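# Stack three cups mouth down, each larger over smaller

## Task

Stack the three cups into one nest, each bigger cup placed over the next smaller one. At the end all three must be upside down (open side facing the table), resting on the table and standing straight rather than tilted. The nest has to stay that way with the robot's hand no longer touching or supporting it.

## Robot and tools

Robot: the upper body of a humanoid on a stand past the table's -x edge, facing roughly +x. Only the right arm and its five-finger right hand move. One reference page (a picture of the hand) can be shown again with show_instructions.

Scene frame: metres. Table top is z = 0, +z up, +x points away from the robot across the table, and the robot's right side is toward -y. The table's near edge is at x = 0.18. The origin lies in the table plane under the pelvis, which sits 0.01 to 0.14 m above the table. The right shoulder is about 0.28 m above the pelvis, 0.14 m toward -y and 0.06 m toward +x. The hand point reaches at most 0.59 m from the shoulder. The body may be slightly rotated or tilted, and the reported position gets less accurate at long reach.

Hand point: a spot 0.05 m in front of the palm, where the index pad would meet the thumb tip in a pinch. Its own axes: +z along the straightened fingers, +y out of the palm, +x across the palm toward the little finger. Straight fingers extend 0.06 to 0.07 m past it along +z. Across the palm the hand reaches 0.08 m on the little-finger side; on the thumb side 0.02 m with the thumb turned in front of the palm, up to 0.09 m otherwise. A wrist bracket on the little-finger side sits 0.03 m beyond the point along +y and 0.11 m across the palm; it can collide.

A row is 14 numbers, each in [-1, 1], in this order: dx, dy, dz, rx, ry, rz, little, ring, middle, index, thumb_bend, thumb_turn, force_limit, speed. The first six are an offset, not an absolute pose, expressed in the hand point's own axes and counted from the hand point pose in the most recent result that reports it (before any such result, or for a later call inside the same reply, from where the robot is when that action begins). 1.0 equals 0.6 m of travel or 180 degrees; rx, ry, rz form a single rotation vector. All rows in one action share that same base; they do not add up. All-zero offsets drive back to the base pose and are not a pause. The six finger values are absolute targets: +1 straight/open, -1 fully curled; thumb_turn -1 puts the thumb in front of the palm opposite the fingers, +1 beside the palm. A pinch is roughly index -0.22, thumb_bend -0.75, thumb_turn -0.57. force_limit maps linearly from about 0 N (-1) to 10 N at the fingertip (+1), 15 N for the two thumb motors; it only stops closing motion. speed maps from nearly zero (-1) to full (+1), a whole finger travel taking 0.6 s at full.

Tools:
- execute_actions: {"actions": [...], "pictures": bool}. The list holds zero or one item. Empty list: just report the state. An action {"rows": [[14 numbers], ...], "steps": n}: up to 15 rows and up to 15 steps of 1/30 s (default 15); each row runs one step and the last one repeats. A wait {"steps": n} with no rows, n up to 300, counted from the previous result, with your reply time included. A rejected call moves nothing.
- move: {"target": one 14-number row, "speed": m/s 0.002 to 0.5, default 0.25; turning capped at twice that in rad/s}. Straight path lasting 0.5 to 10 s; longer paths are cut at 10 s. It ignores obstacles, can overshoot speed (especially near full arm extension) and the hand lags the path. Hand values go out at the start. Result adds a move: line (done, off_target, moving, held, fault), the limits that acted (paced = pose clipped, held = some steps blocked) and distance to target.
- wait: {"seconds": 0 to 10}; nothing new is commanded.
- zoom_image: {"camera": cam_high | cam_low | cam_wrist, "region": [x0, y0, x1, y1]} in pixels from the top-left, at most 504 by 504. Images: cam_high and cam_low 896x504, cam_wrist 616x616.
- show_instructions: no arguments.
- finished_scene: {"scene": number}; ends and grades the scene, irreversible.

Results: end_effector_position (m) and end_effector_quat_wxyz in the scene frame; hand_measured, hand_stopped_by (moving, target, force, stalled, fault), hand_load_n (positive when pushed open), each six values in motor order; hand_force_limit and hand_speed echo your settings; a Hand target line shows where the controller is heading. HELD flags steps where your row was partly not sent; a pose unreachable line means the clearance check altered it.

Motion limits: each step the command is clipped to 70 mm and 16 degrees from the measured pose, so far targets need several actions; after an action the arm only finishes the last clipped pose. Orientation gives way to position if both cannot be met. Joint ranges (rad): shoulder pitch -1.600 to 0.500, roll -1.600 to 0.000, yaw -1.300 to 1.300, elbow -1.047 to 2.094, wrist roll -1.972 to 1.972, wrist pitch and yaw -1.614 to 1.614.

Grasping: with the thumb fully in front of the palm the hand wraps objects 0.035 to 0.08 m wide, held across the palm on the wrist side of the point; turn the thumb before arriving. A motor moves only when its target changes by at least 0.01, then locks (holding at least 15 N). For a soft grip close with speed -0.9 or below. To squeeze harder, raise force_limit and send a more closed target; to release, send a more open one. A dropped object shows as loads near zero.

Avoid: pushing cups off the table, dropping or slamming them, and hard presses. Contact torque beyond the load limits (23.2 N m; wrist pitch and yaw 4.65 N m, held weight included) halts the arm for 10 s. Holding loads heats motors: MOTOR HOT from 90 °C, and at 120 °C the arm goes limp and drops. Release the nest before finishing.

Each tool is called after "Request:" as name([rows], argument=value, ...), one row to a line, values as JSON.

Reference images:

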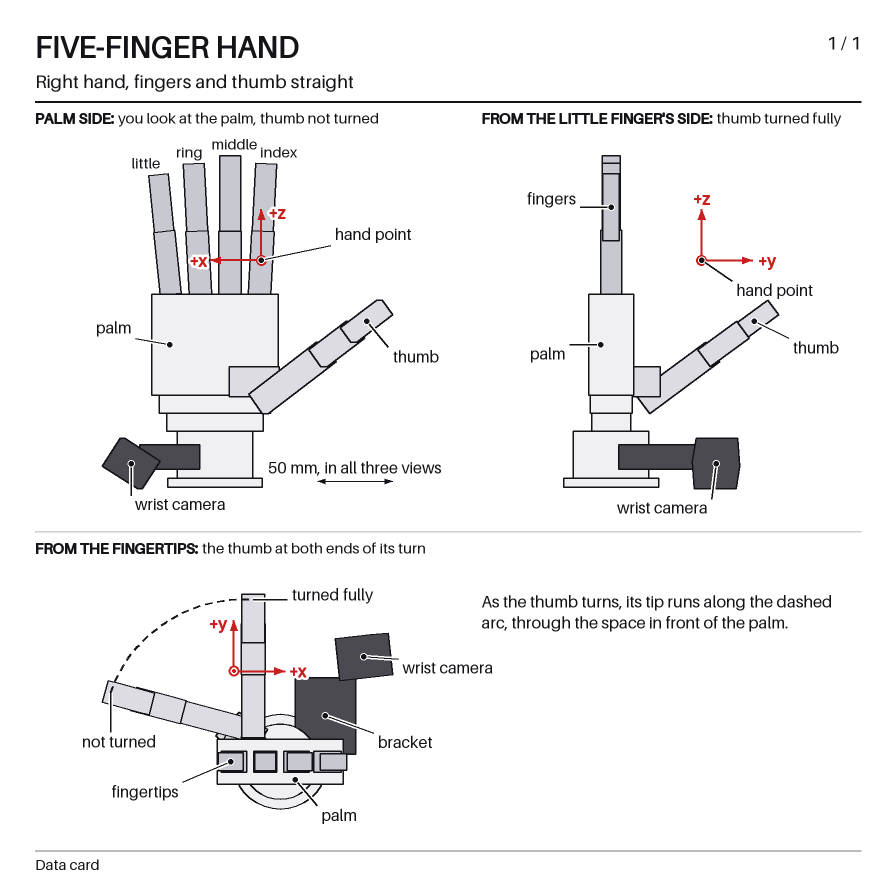

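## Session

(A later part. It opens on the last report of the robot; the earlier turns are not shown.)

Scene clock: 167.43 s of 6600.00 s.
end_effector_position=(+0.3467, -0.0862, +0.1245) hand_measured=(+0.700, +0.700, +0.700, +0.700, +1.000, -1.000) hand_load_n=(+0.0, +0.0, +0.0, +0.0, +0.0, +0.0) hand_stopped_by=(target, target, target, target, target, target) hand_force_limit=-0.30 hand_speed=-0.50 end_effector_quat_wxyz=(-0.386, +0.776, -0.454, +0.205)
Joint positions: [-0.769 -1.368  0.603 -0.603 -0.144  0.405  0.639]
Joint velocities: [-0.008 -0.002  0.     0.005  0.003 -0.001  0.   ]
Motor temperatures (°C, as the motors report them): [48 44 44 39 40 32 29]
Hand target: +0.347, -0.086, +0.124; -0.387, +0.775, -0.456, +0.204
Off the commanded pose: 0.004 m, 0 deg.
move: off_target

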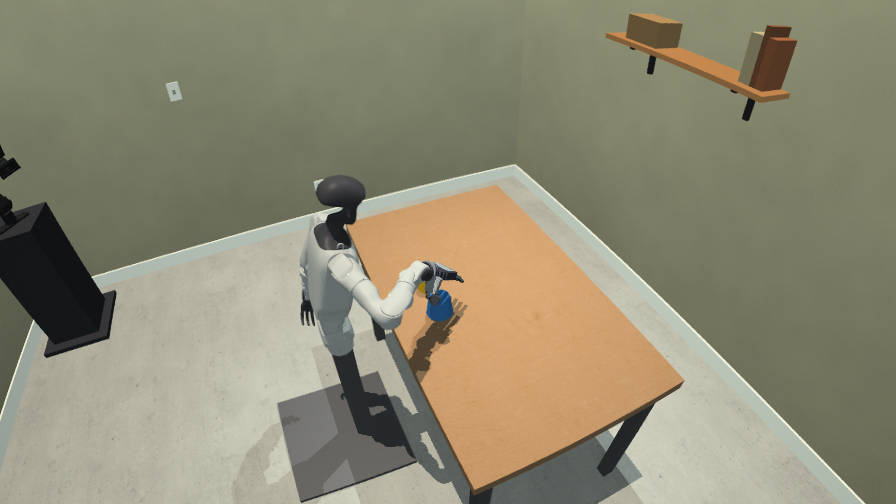

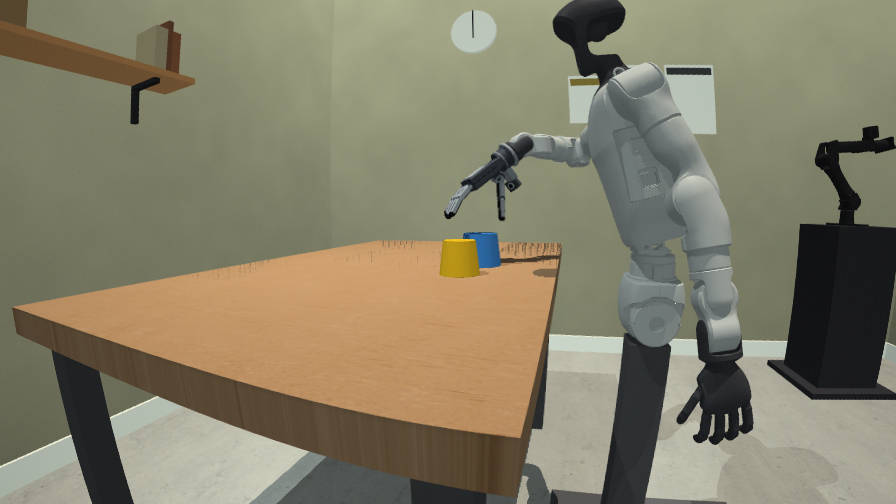

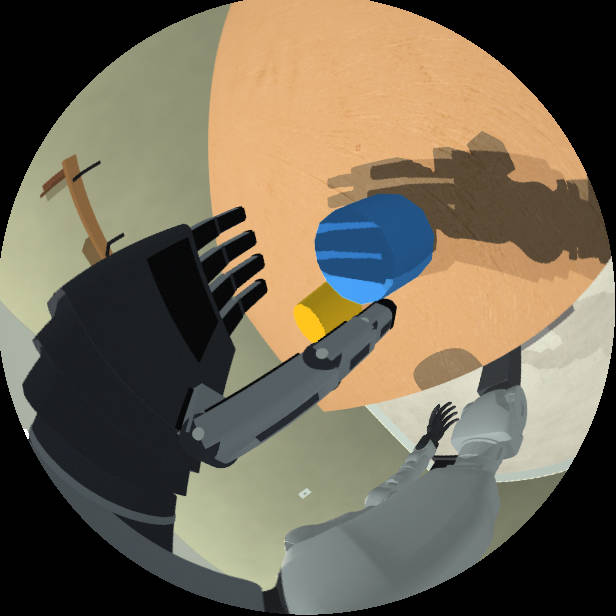

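Request:
move(target=[0.002,0.057,0.021,0,0,0,0.7,0.7,0.7,0.7,1,-1,-0.3,-0.5], speed=0.05)

Request:
zoom_image(camera="cam_high", region=[380, 240, 500, 340])

Request:
zoom_image(camera="cam_low", region=[410, 170, 550, 290])

Scene clock: 172.90 s of 6600.00 s.
end_effector_position=(+0.3381, -0.0916, +0.0901) hand_measured=(+0.700, +0.700, +0.700, +0.700, +1.000, -1.000) hand_load_n=(+0.0, +0.0, +0.0, +0.0, +0.0, +0.0) hand_stopped_by=(target, target, target, target, target, target) hand_force_limit=-0.30 hand_speed=-0.50 end_effector_quat_wxyz=(-0.386, +0.776, -0.456, +0.204)
Joint positions: [-0.655 -1.356  0.673 -0.585 -0.218  0.375  0.502]
Joint velocities: [ 0.008  0.    -0.002 -0.005 -0.002  0.    -0.003]
Motor temperatures (°C, as the motors report them): [47 45 45 39 40 32 29]
Hand target: +0.339, -0.092, +0.090; -0.386, +0.776, -0.455, +0.205
Off the commanded pose: 0.001 m, 0 deg.
After step 90, 1.43 s passed at rest.
move: done

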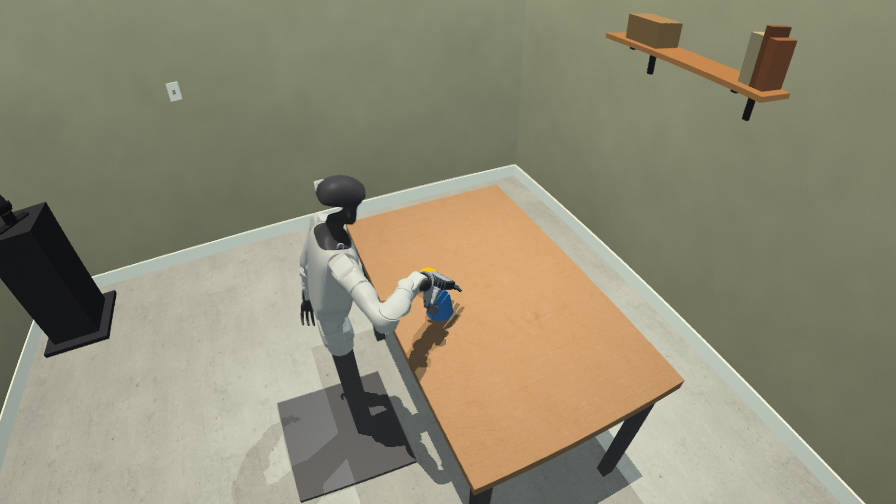

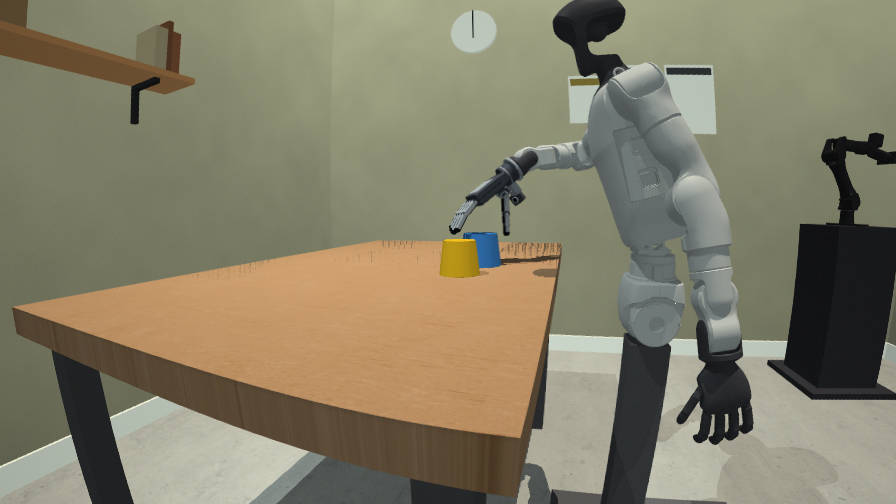

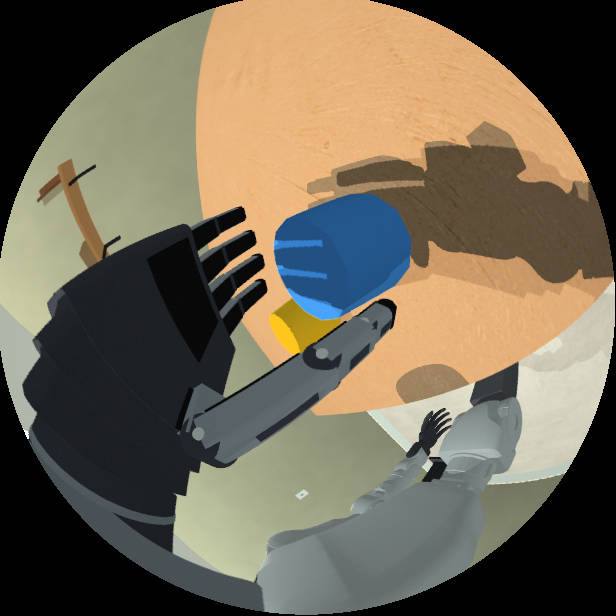

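Region (380, 240, 500, 340) of cam_high's 896x504 image, scaled by 4.200, with more detail than that image has.

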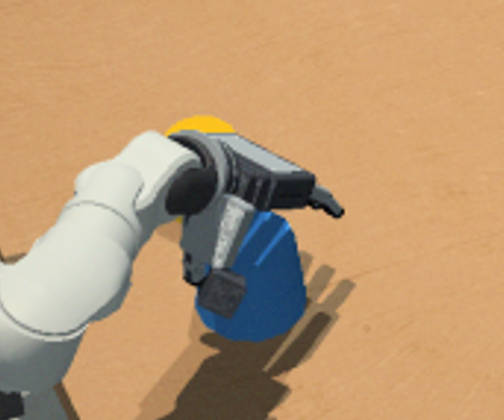

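Region (410, 170, 550, 290) of cam_low's 896x504 image, scaled by 3.600, with more detail than that image has; it fills the top 432 rows of this view, and the rest is white.

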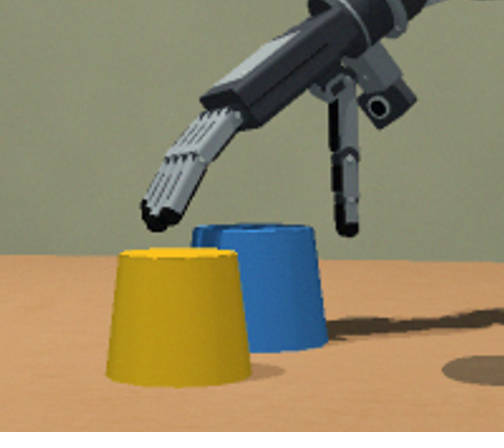

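Well centred. Descend 0.037 and grip.

Request:
move(target=[0.002,0.048,0.038,0,0,0,0.7,0.7,0.7,0.7,1,-1,-0.3,-0.5], speed=0.04)

Request:
move(target=[0,0,0,0,0,0,0.7,-0.5,-0.5,-0.5,-0.5,-1,-0.3,-0.8])

Scene clock: 176.83 s of 6600.00 s.
end_effector_position=(+0.3398, -0.0916, +0.0544) hand_measured=(+0.700, +0.700, +0.700, +0.700, +1.000, -1.000) hand_load_n=(+0.0, +0.0, +0.0, +0.0, +0.0, +0.0) hand_stopped_by=(target, target, target, target, target, target) hand_force_limit=-0.30 hand_speed=-0.50 end_effector_quat_wxyz=(-0.386, +0.774, -0.458, +0.204)
Joint positions: [-0.628 -1.264  0.782 -0.475 -0.314  0.341  0.408]
Joint velocities: [-0.006 -0.005  0.003  0.     0.012  0.    -0.005]
Motor temperatures (°C, as the motors report them): [47 45 45 39 40 32 29]
Hand target: +0.340, -0.092, +0.054; -0.386, +0.775, -0.457, +0.205
Off the commanded pose: 0.002 m, 0 deg.
move: done

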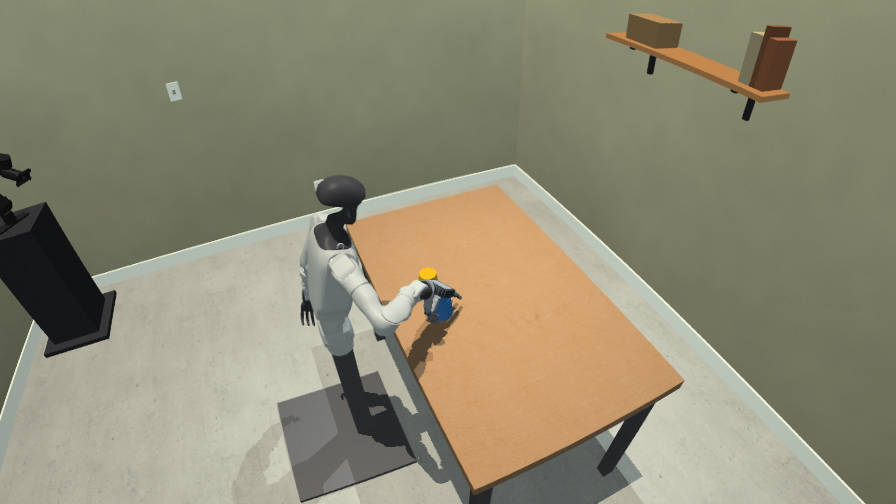

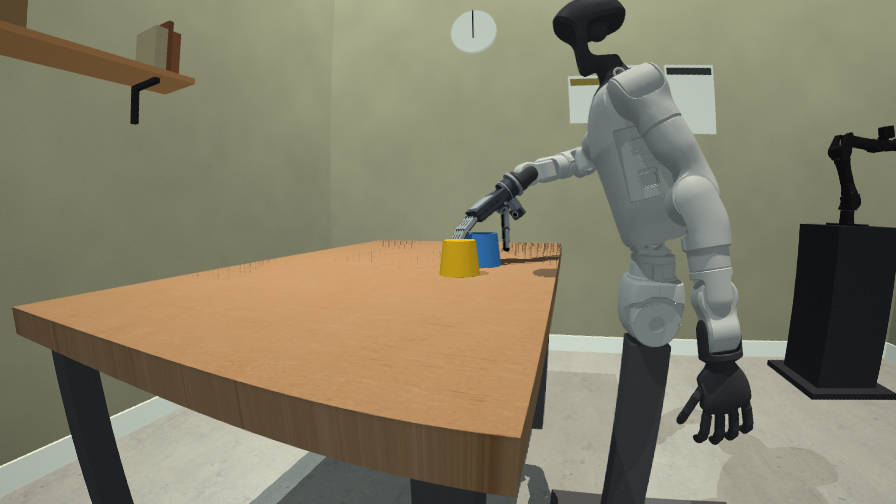

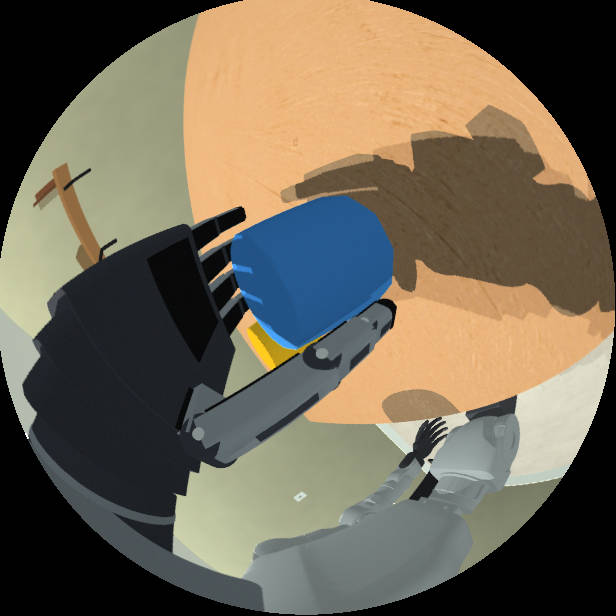

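Scene clock: 178.23 s of 6600.00 s.
end_effector_position=(+0.3410, -0.0911, +0.0556) hand_measured=(+0.700, +0.358, +0.392, +0.324, +0.816, -1.000) hand_load_n=(+0.0, +2.5, +1.5, +4.0, +8.0, +1.0) hand_stopped_by=(target, force, force, force, force, target) hand_force_limit=-0.30 hand_speed=-0.80 end_effector_quat_wxyz=(-0.388, +0.773, -0.457, +0.205)
Joint positions: [-0.631 -1.264  0.781 -0.475 -0.314  0.341  0.405]
Joint velocities: [0.015 0.014 0.    0.008 0.005 0.    0.   ]
Motor temperatures (°C, as the motors report them): [46 46 45 39 40 32 29]
Hand target: +0.340, -0.092, +0.054; -0.386, +0.774, -0.458, +0.204
Off the commanded pose: 0.002 m, 0 deg.
move: done

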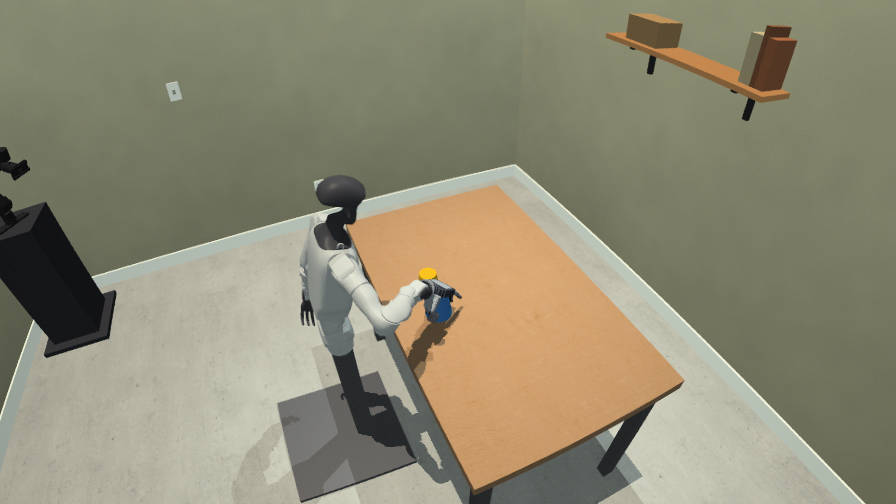

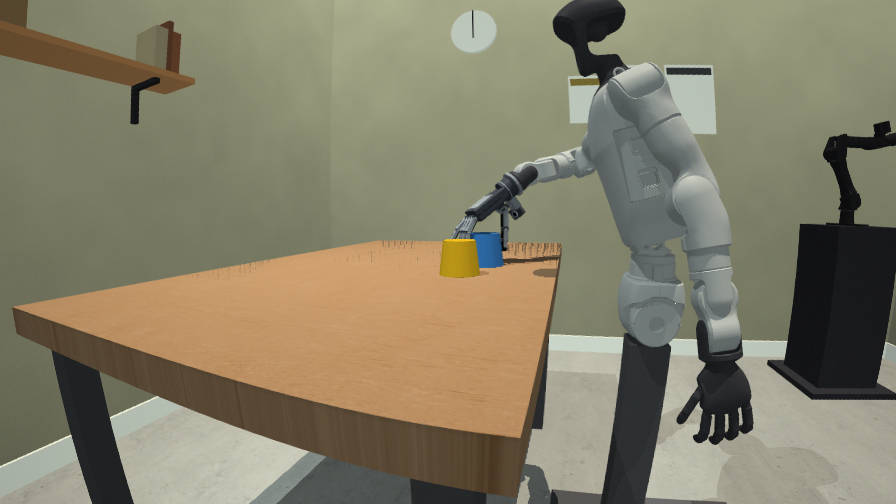

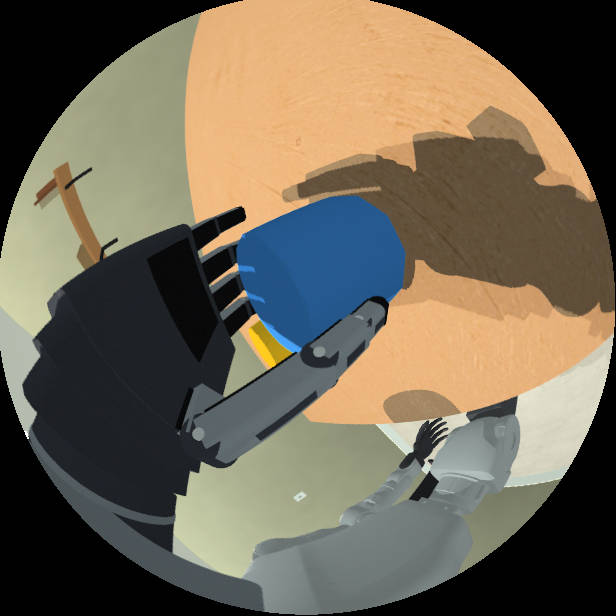

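Request:
move(target=[-0.004,-0.111,-0.088,0,0,0,0.7,-0.5,-0.5,-0.5,-0.5,-1,-0.3,-0.8], speed=0.1)

Request:
move(target=[-0.17,-0.081,0.11,0,0,0,0.7,-0.5,-0.5,-0.5,-0.5,-1,-0.3,-0.8], speed=0.1)

Request:
zoom_image(camera="cam_high", region=[380, 230, 480, 320])

Request:
zoom_image(camera="cam_low", region=[410, 180, 530, 290])

Scene clock: 183.87 s of 6600.00 s.
end_effector_position=(+0.3380, -0.0921, +0.1400) hand_measured=(+0.700, +0.358, +0.392, +0.324, +0.816, -1.000) hand_load_n=(+0.0, +2.5, +1.5, +4.0, +8.0, +1.0) hand_stopped_by=(target, force, force, force, force, target) hand_force_limit=-0.30 hand_speed=-0.80 end_effector_quat_wxyz=(-0.388, +0.774, -0.455, +0.207)
Joint positions: [-0.736 -1.479  0.532 -0.664 -0.04   0.399  0.612]
Joint velocities: [ 0.015 -0.014  0.011  0.     0.     0.     0.001]
Motor temperatures (°C, as the motors report them): [46 46 45 39 40 32 29]
Hand target: +0.337, -0.092, +0.140; -0.387, +0.775, -0.456, +0.204
Off the commanded pose: 0.003 m, 0 deg.
After step 90, 1.47 s passed at rest.
move: done

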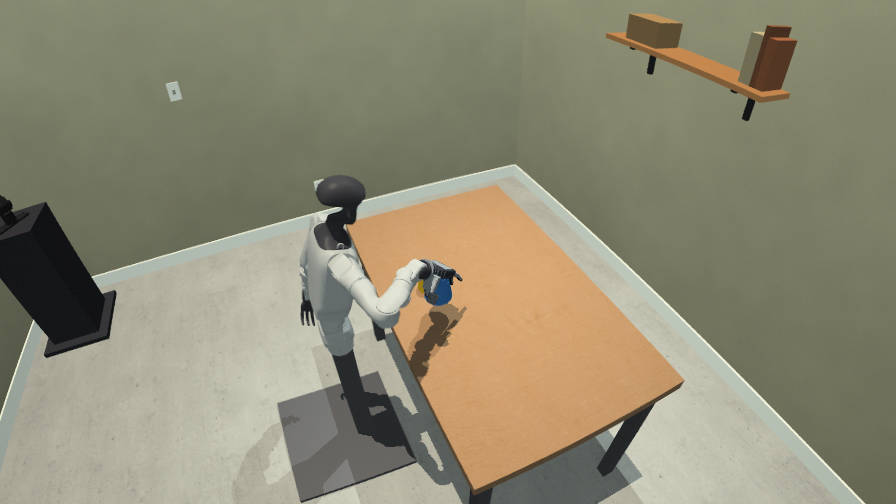

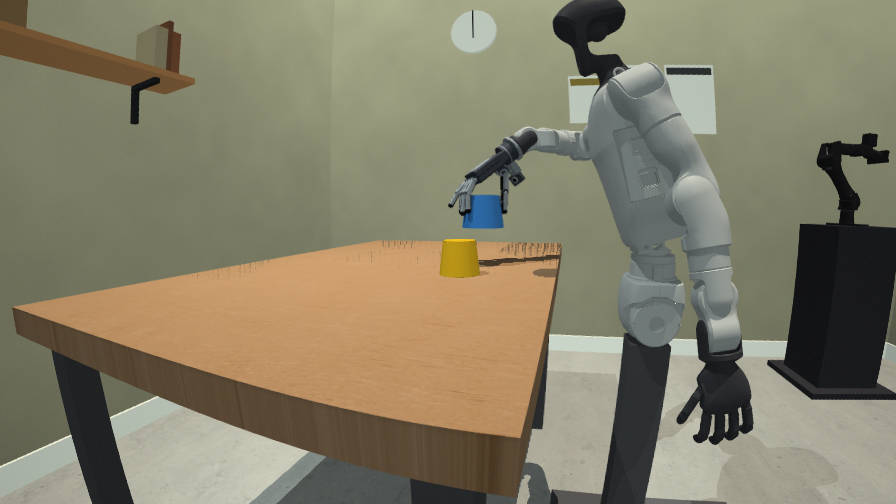

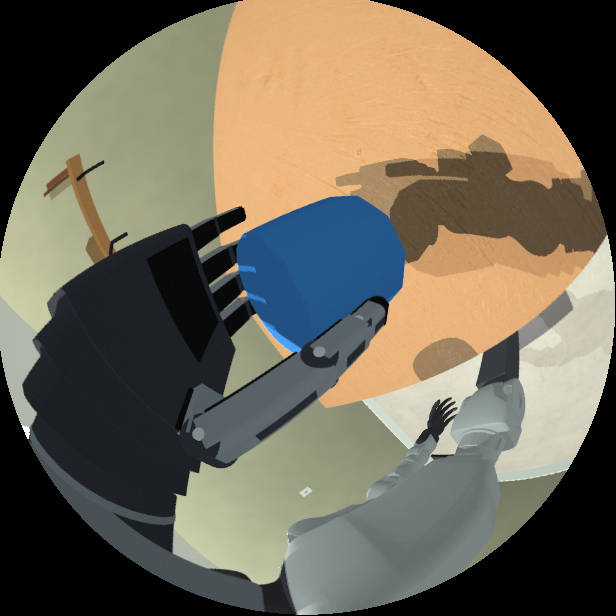

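Scene clock: 185.50 s of 6600.00 s.
end_effector_position=(+0.3586, +0.0337, +0.1415) hand_measured=(+0.700, +0.358, +0.392, +0.324, +0.816, -1.000) hand_load_n=(+0.0, +2.5, +1.5, +4.0, +8.0, +1.0) hand_stopped_by=(target, force, force, force, force, target) hand_force_limit=-0.30 hand_speed=-0.80 end_effector_quat_wxyz=(-0.385, +0.776, -0.455, +0.207)
Joint positions: [-1.349 -0.763  1.068 -0.564 -0.436  1.049  0.922]
Joint velocities: [ 0.011 -0.009  0.005 -0.005  0.003  0.001  0.   ]
Motor temperatures (°C, as the motors report them): [46 46 45 39 40 32 29]
Hand target: +0.360, +0.033, +0.142; -0.385, +0.775, -0.456, +0.210
Off the commanded pose: 0.004 m, 0 deg.
move: off_target

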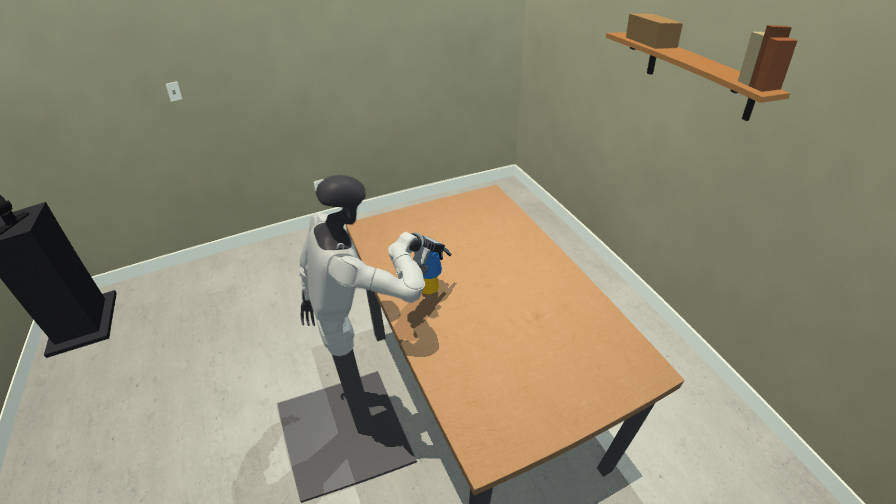

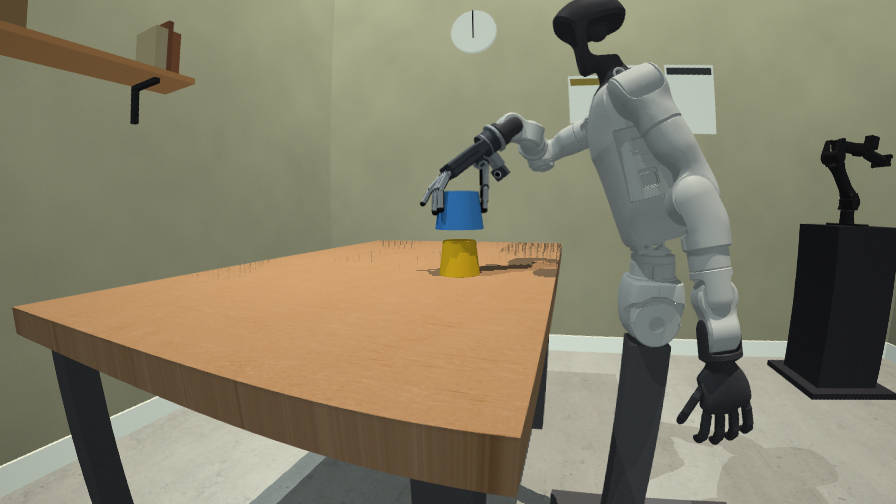

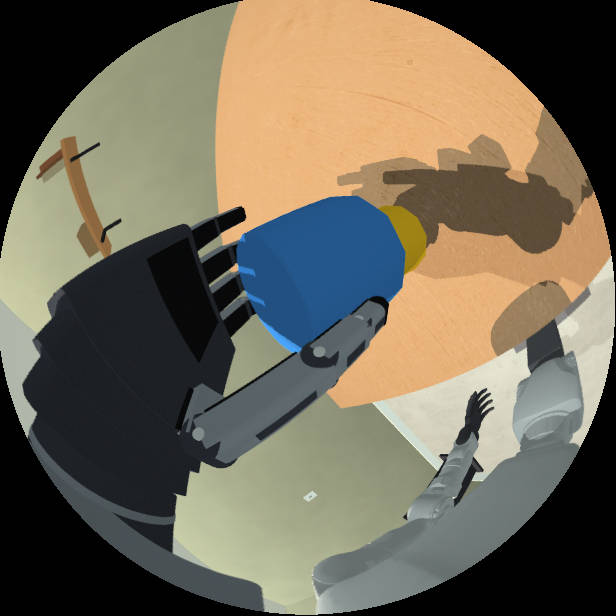

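Region (380, 230, 480, 320) of cam_high's 896x504 image, scaled by 5.040, with more detail than that image has; it fills the top 454 rows of this view, and the rest is white.

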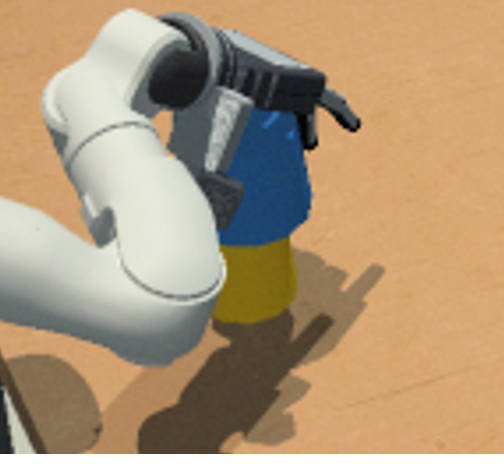

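Region (410, 180, 530, 290) of cam_low's 896x504 image, scaled by 4.200, with more detail than that image has; it fills the top 462 rows of this view, and the rest is white.

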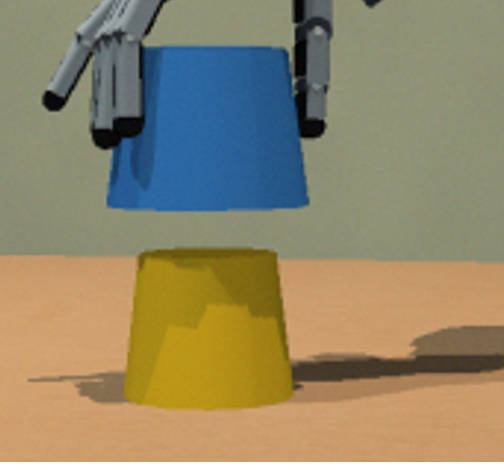

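Request:
move(target=[-0.018,0.042,0.041,0,0,0,0.7,-0.5,-0.5,-0.5,-0.5,-1,-0.3,-0.8], speed=0.03)

Request:
zoom_image(camera="cam_high", region=[380, 230, 480, 320])

Request:
zoom_image(camera="cam_low", region=[410, 180, 530, 290])

Scene clock: 190.83 s of 6600.00 s.
end_effector_position=(+0.3565, +0.0462, +0.1071) hand_measured=(+0.700, +0.358, +0.392, +0.324, +0.816, -1.000) hand_load_n=(+0.0, +2.5, +1.5, +4.0, +8.0, +1.0) hand_stopped_by=(target, force, force, force, force, target) hand_force_limit=-0.30 hand_speed=-0.80 end_effector_quat_wxyz=(-0.385, +0.777, -0.455, +0.205)
Joint positions: [-1.286 -0.677  1.164 -0.497 -0.463  1.06   0.798]
Joint velocities: [ 0.008  0.     0.012 -0.005  0.     0.002 -0.006]
Motor temperatures (°C, as the motors report them): [47 46 45 39 40 32 29]
Hand target: +0.357, +0.046, +0.107; -0.385, +0.776, -0.455, +0.207
Off the commanded pose: 0.001 m, 0 deg.
After step 90, 0.83 s passed at rest.
move: done

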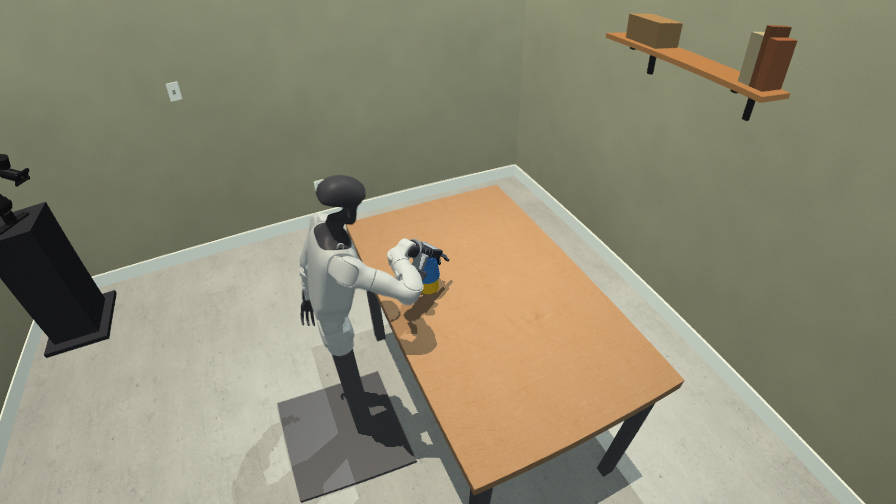

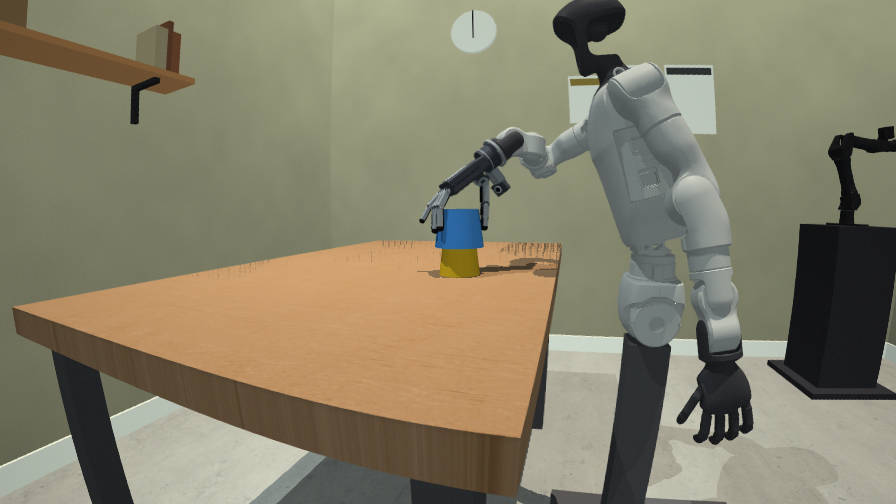

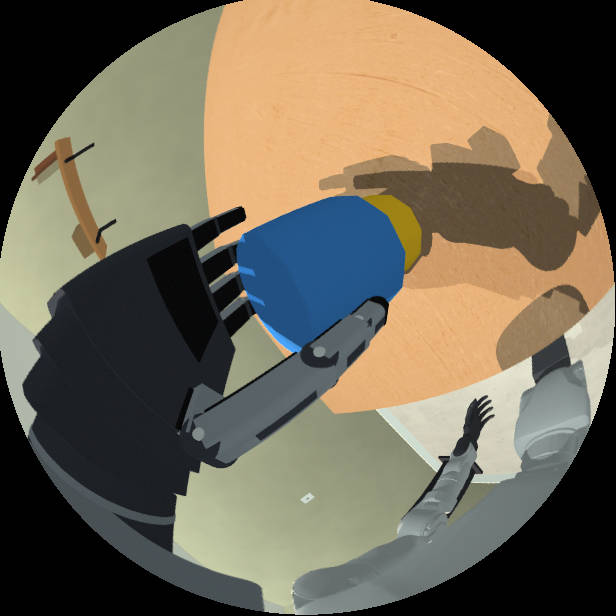

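Region (380, 230, 480, 320) of cam_high's 896x504 image, scaled by 5.040, with more detail than that image has; it fills the top 454 rows of this view, and the rest is white.

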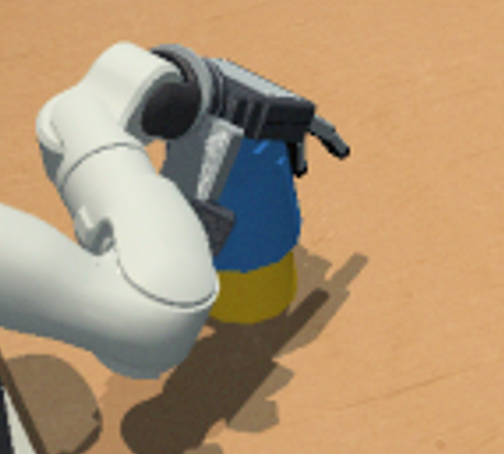

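Region (410, 180, 530, 290) of cam_low's 896x504 image, scaled by 4.200, with more detail than that image has; it fills the top 462 rows of this view, and the rest is white.

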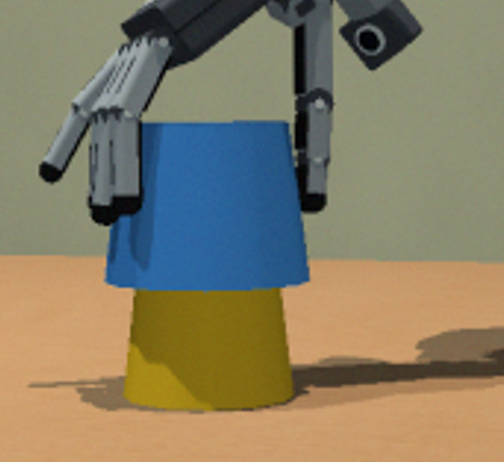

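Request:
move(target=[0.007,0.0705,0.053,0,0,0,0.7,-0.5,-0.5,-0.5,-0.5,-1,-0.3,-0.8], speed=0.025)

Request:
zoom_image(camera="cam_low", region=[410, 180, 530, 290])

Scene clock: 196.93 s of 6600.00 s.
end_effector_position=(+0.3592, +0.0437, +0.0550) hand_measured=(+0.700, +0.358, +0.392, +0.324, +0.816, -1.000) hand_load_n=(+0.0, +2.5, +1.5, +4.0, +8.0, +1.0) hand_stopped_by=(target, force, force, force, force, target) hand_force_limit=-0.30 hand_speed=-0.80 end_effector_quat_wxyz=(-0.385, +0.776, -0.456, +0.206)
Joint positions: [-1.14  -0.637  1.224 -0.354 -0.463  0.944  0.59 ]
Joint velocities: [-0.003 -0.005 -0.006  0.005  0.011  0.    -0.002]
Motor temperatures (°C, as the motors report them): [48 45 45 39 40 32 29]
Hand target: +0.359, +0.044, +0.054; -0.385, +0.776, -0.455, +0.205
Off the commanded pose: 0.003 m, 0 deg.
After step 90, 0.70 s passed at rest.
move: done

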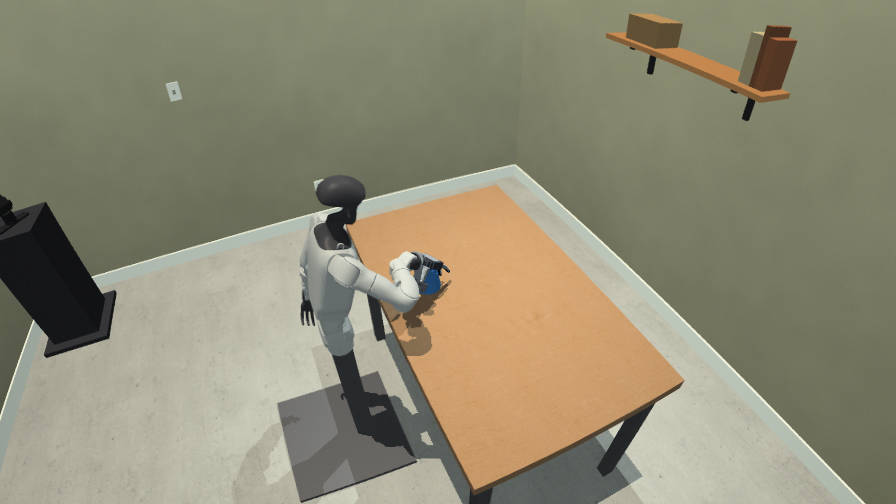

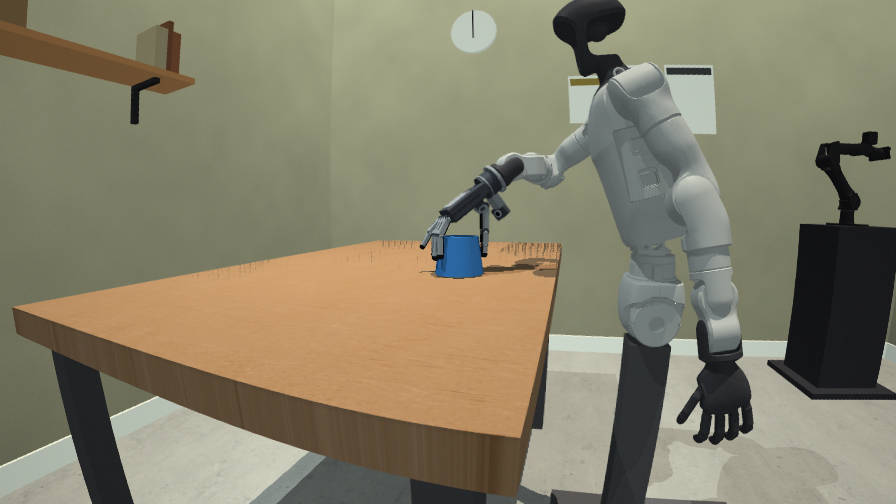

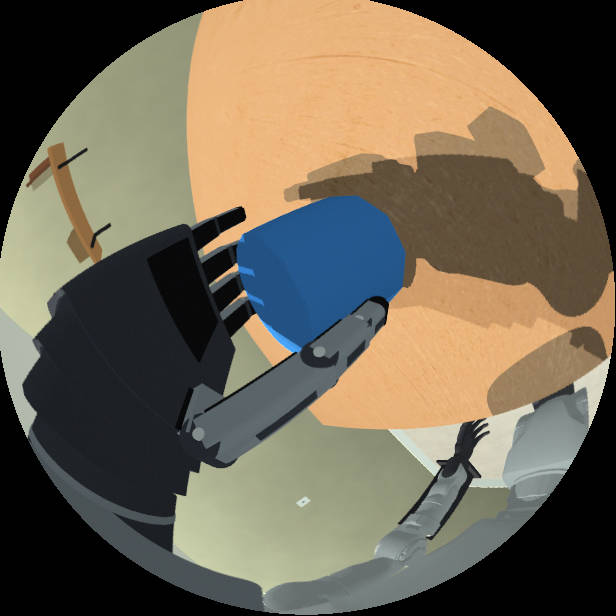

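Region (410, 180, 530, 290) of cam_low's 896x504 image, scaled by 4.200, with more detail than that image has; it fills the top 462 rows of this view, and the rest is white.

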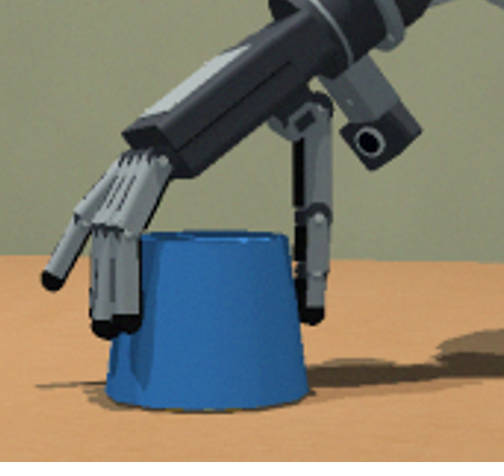

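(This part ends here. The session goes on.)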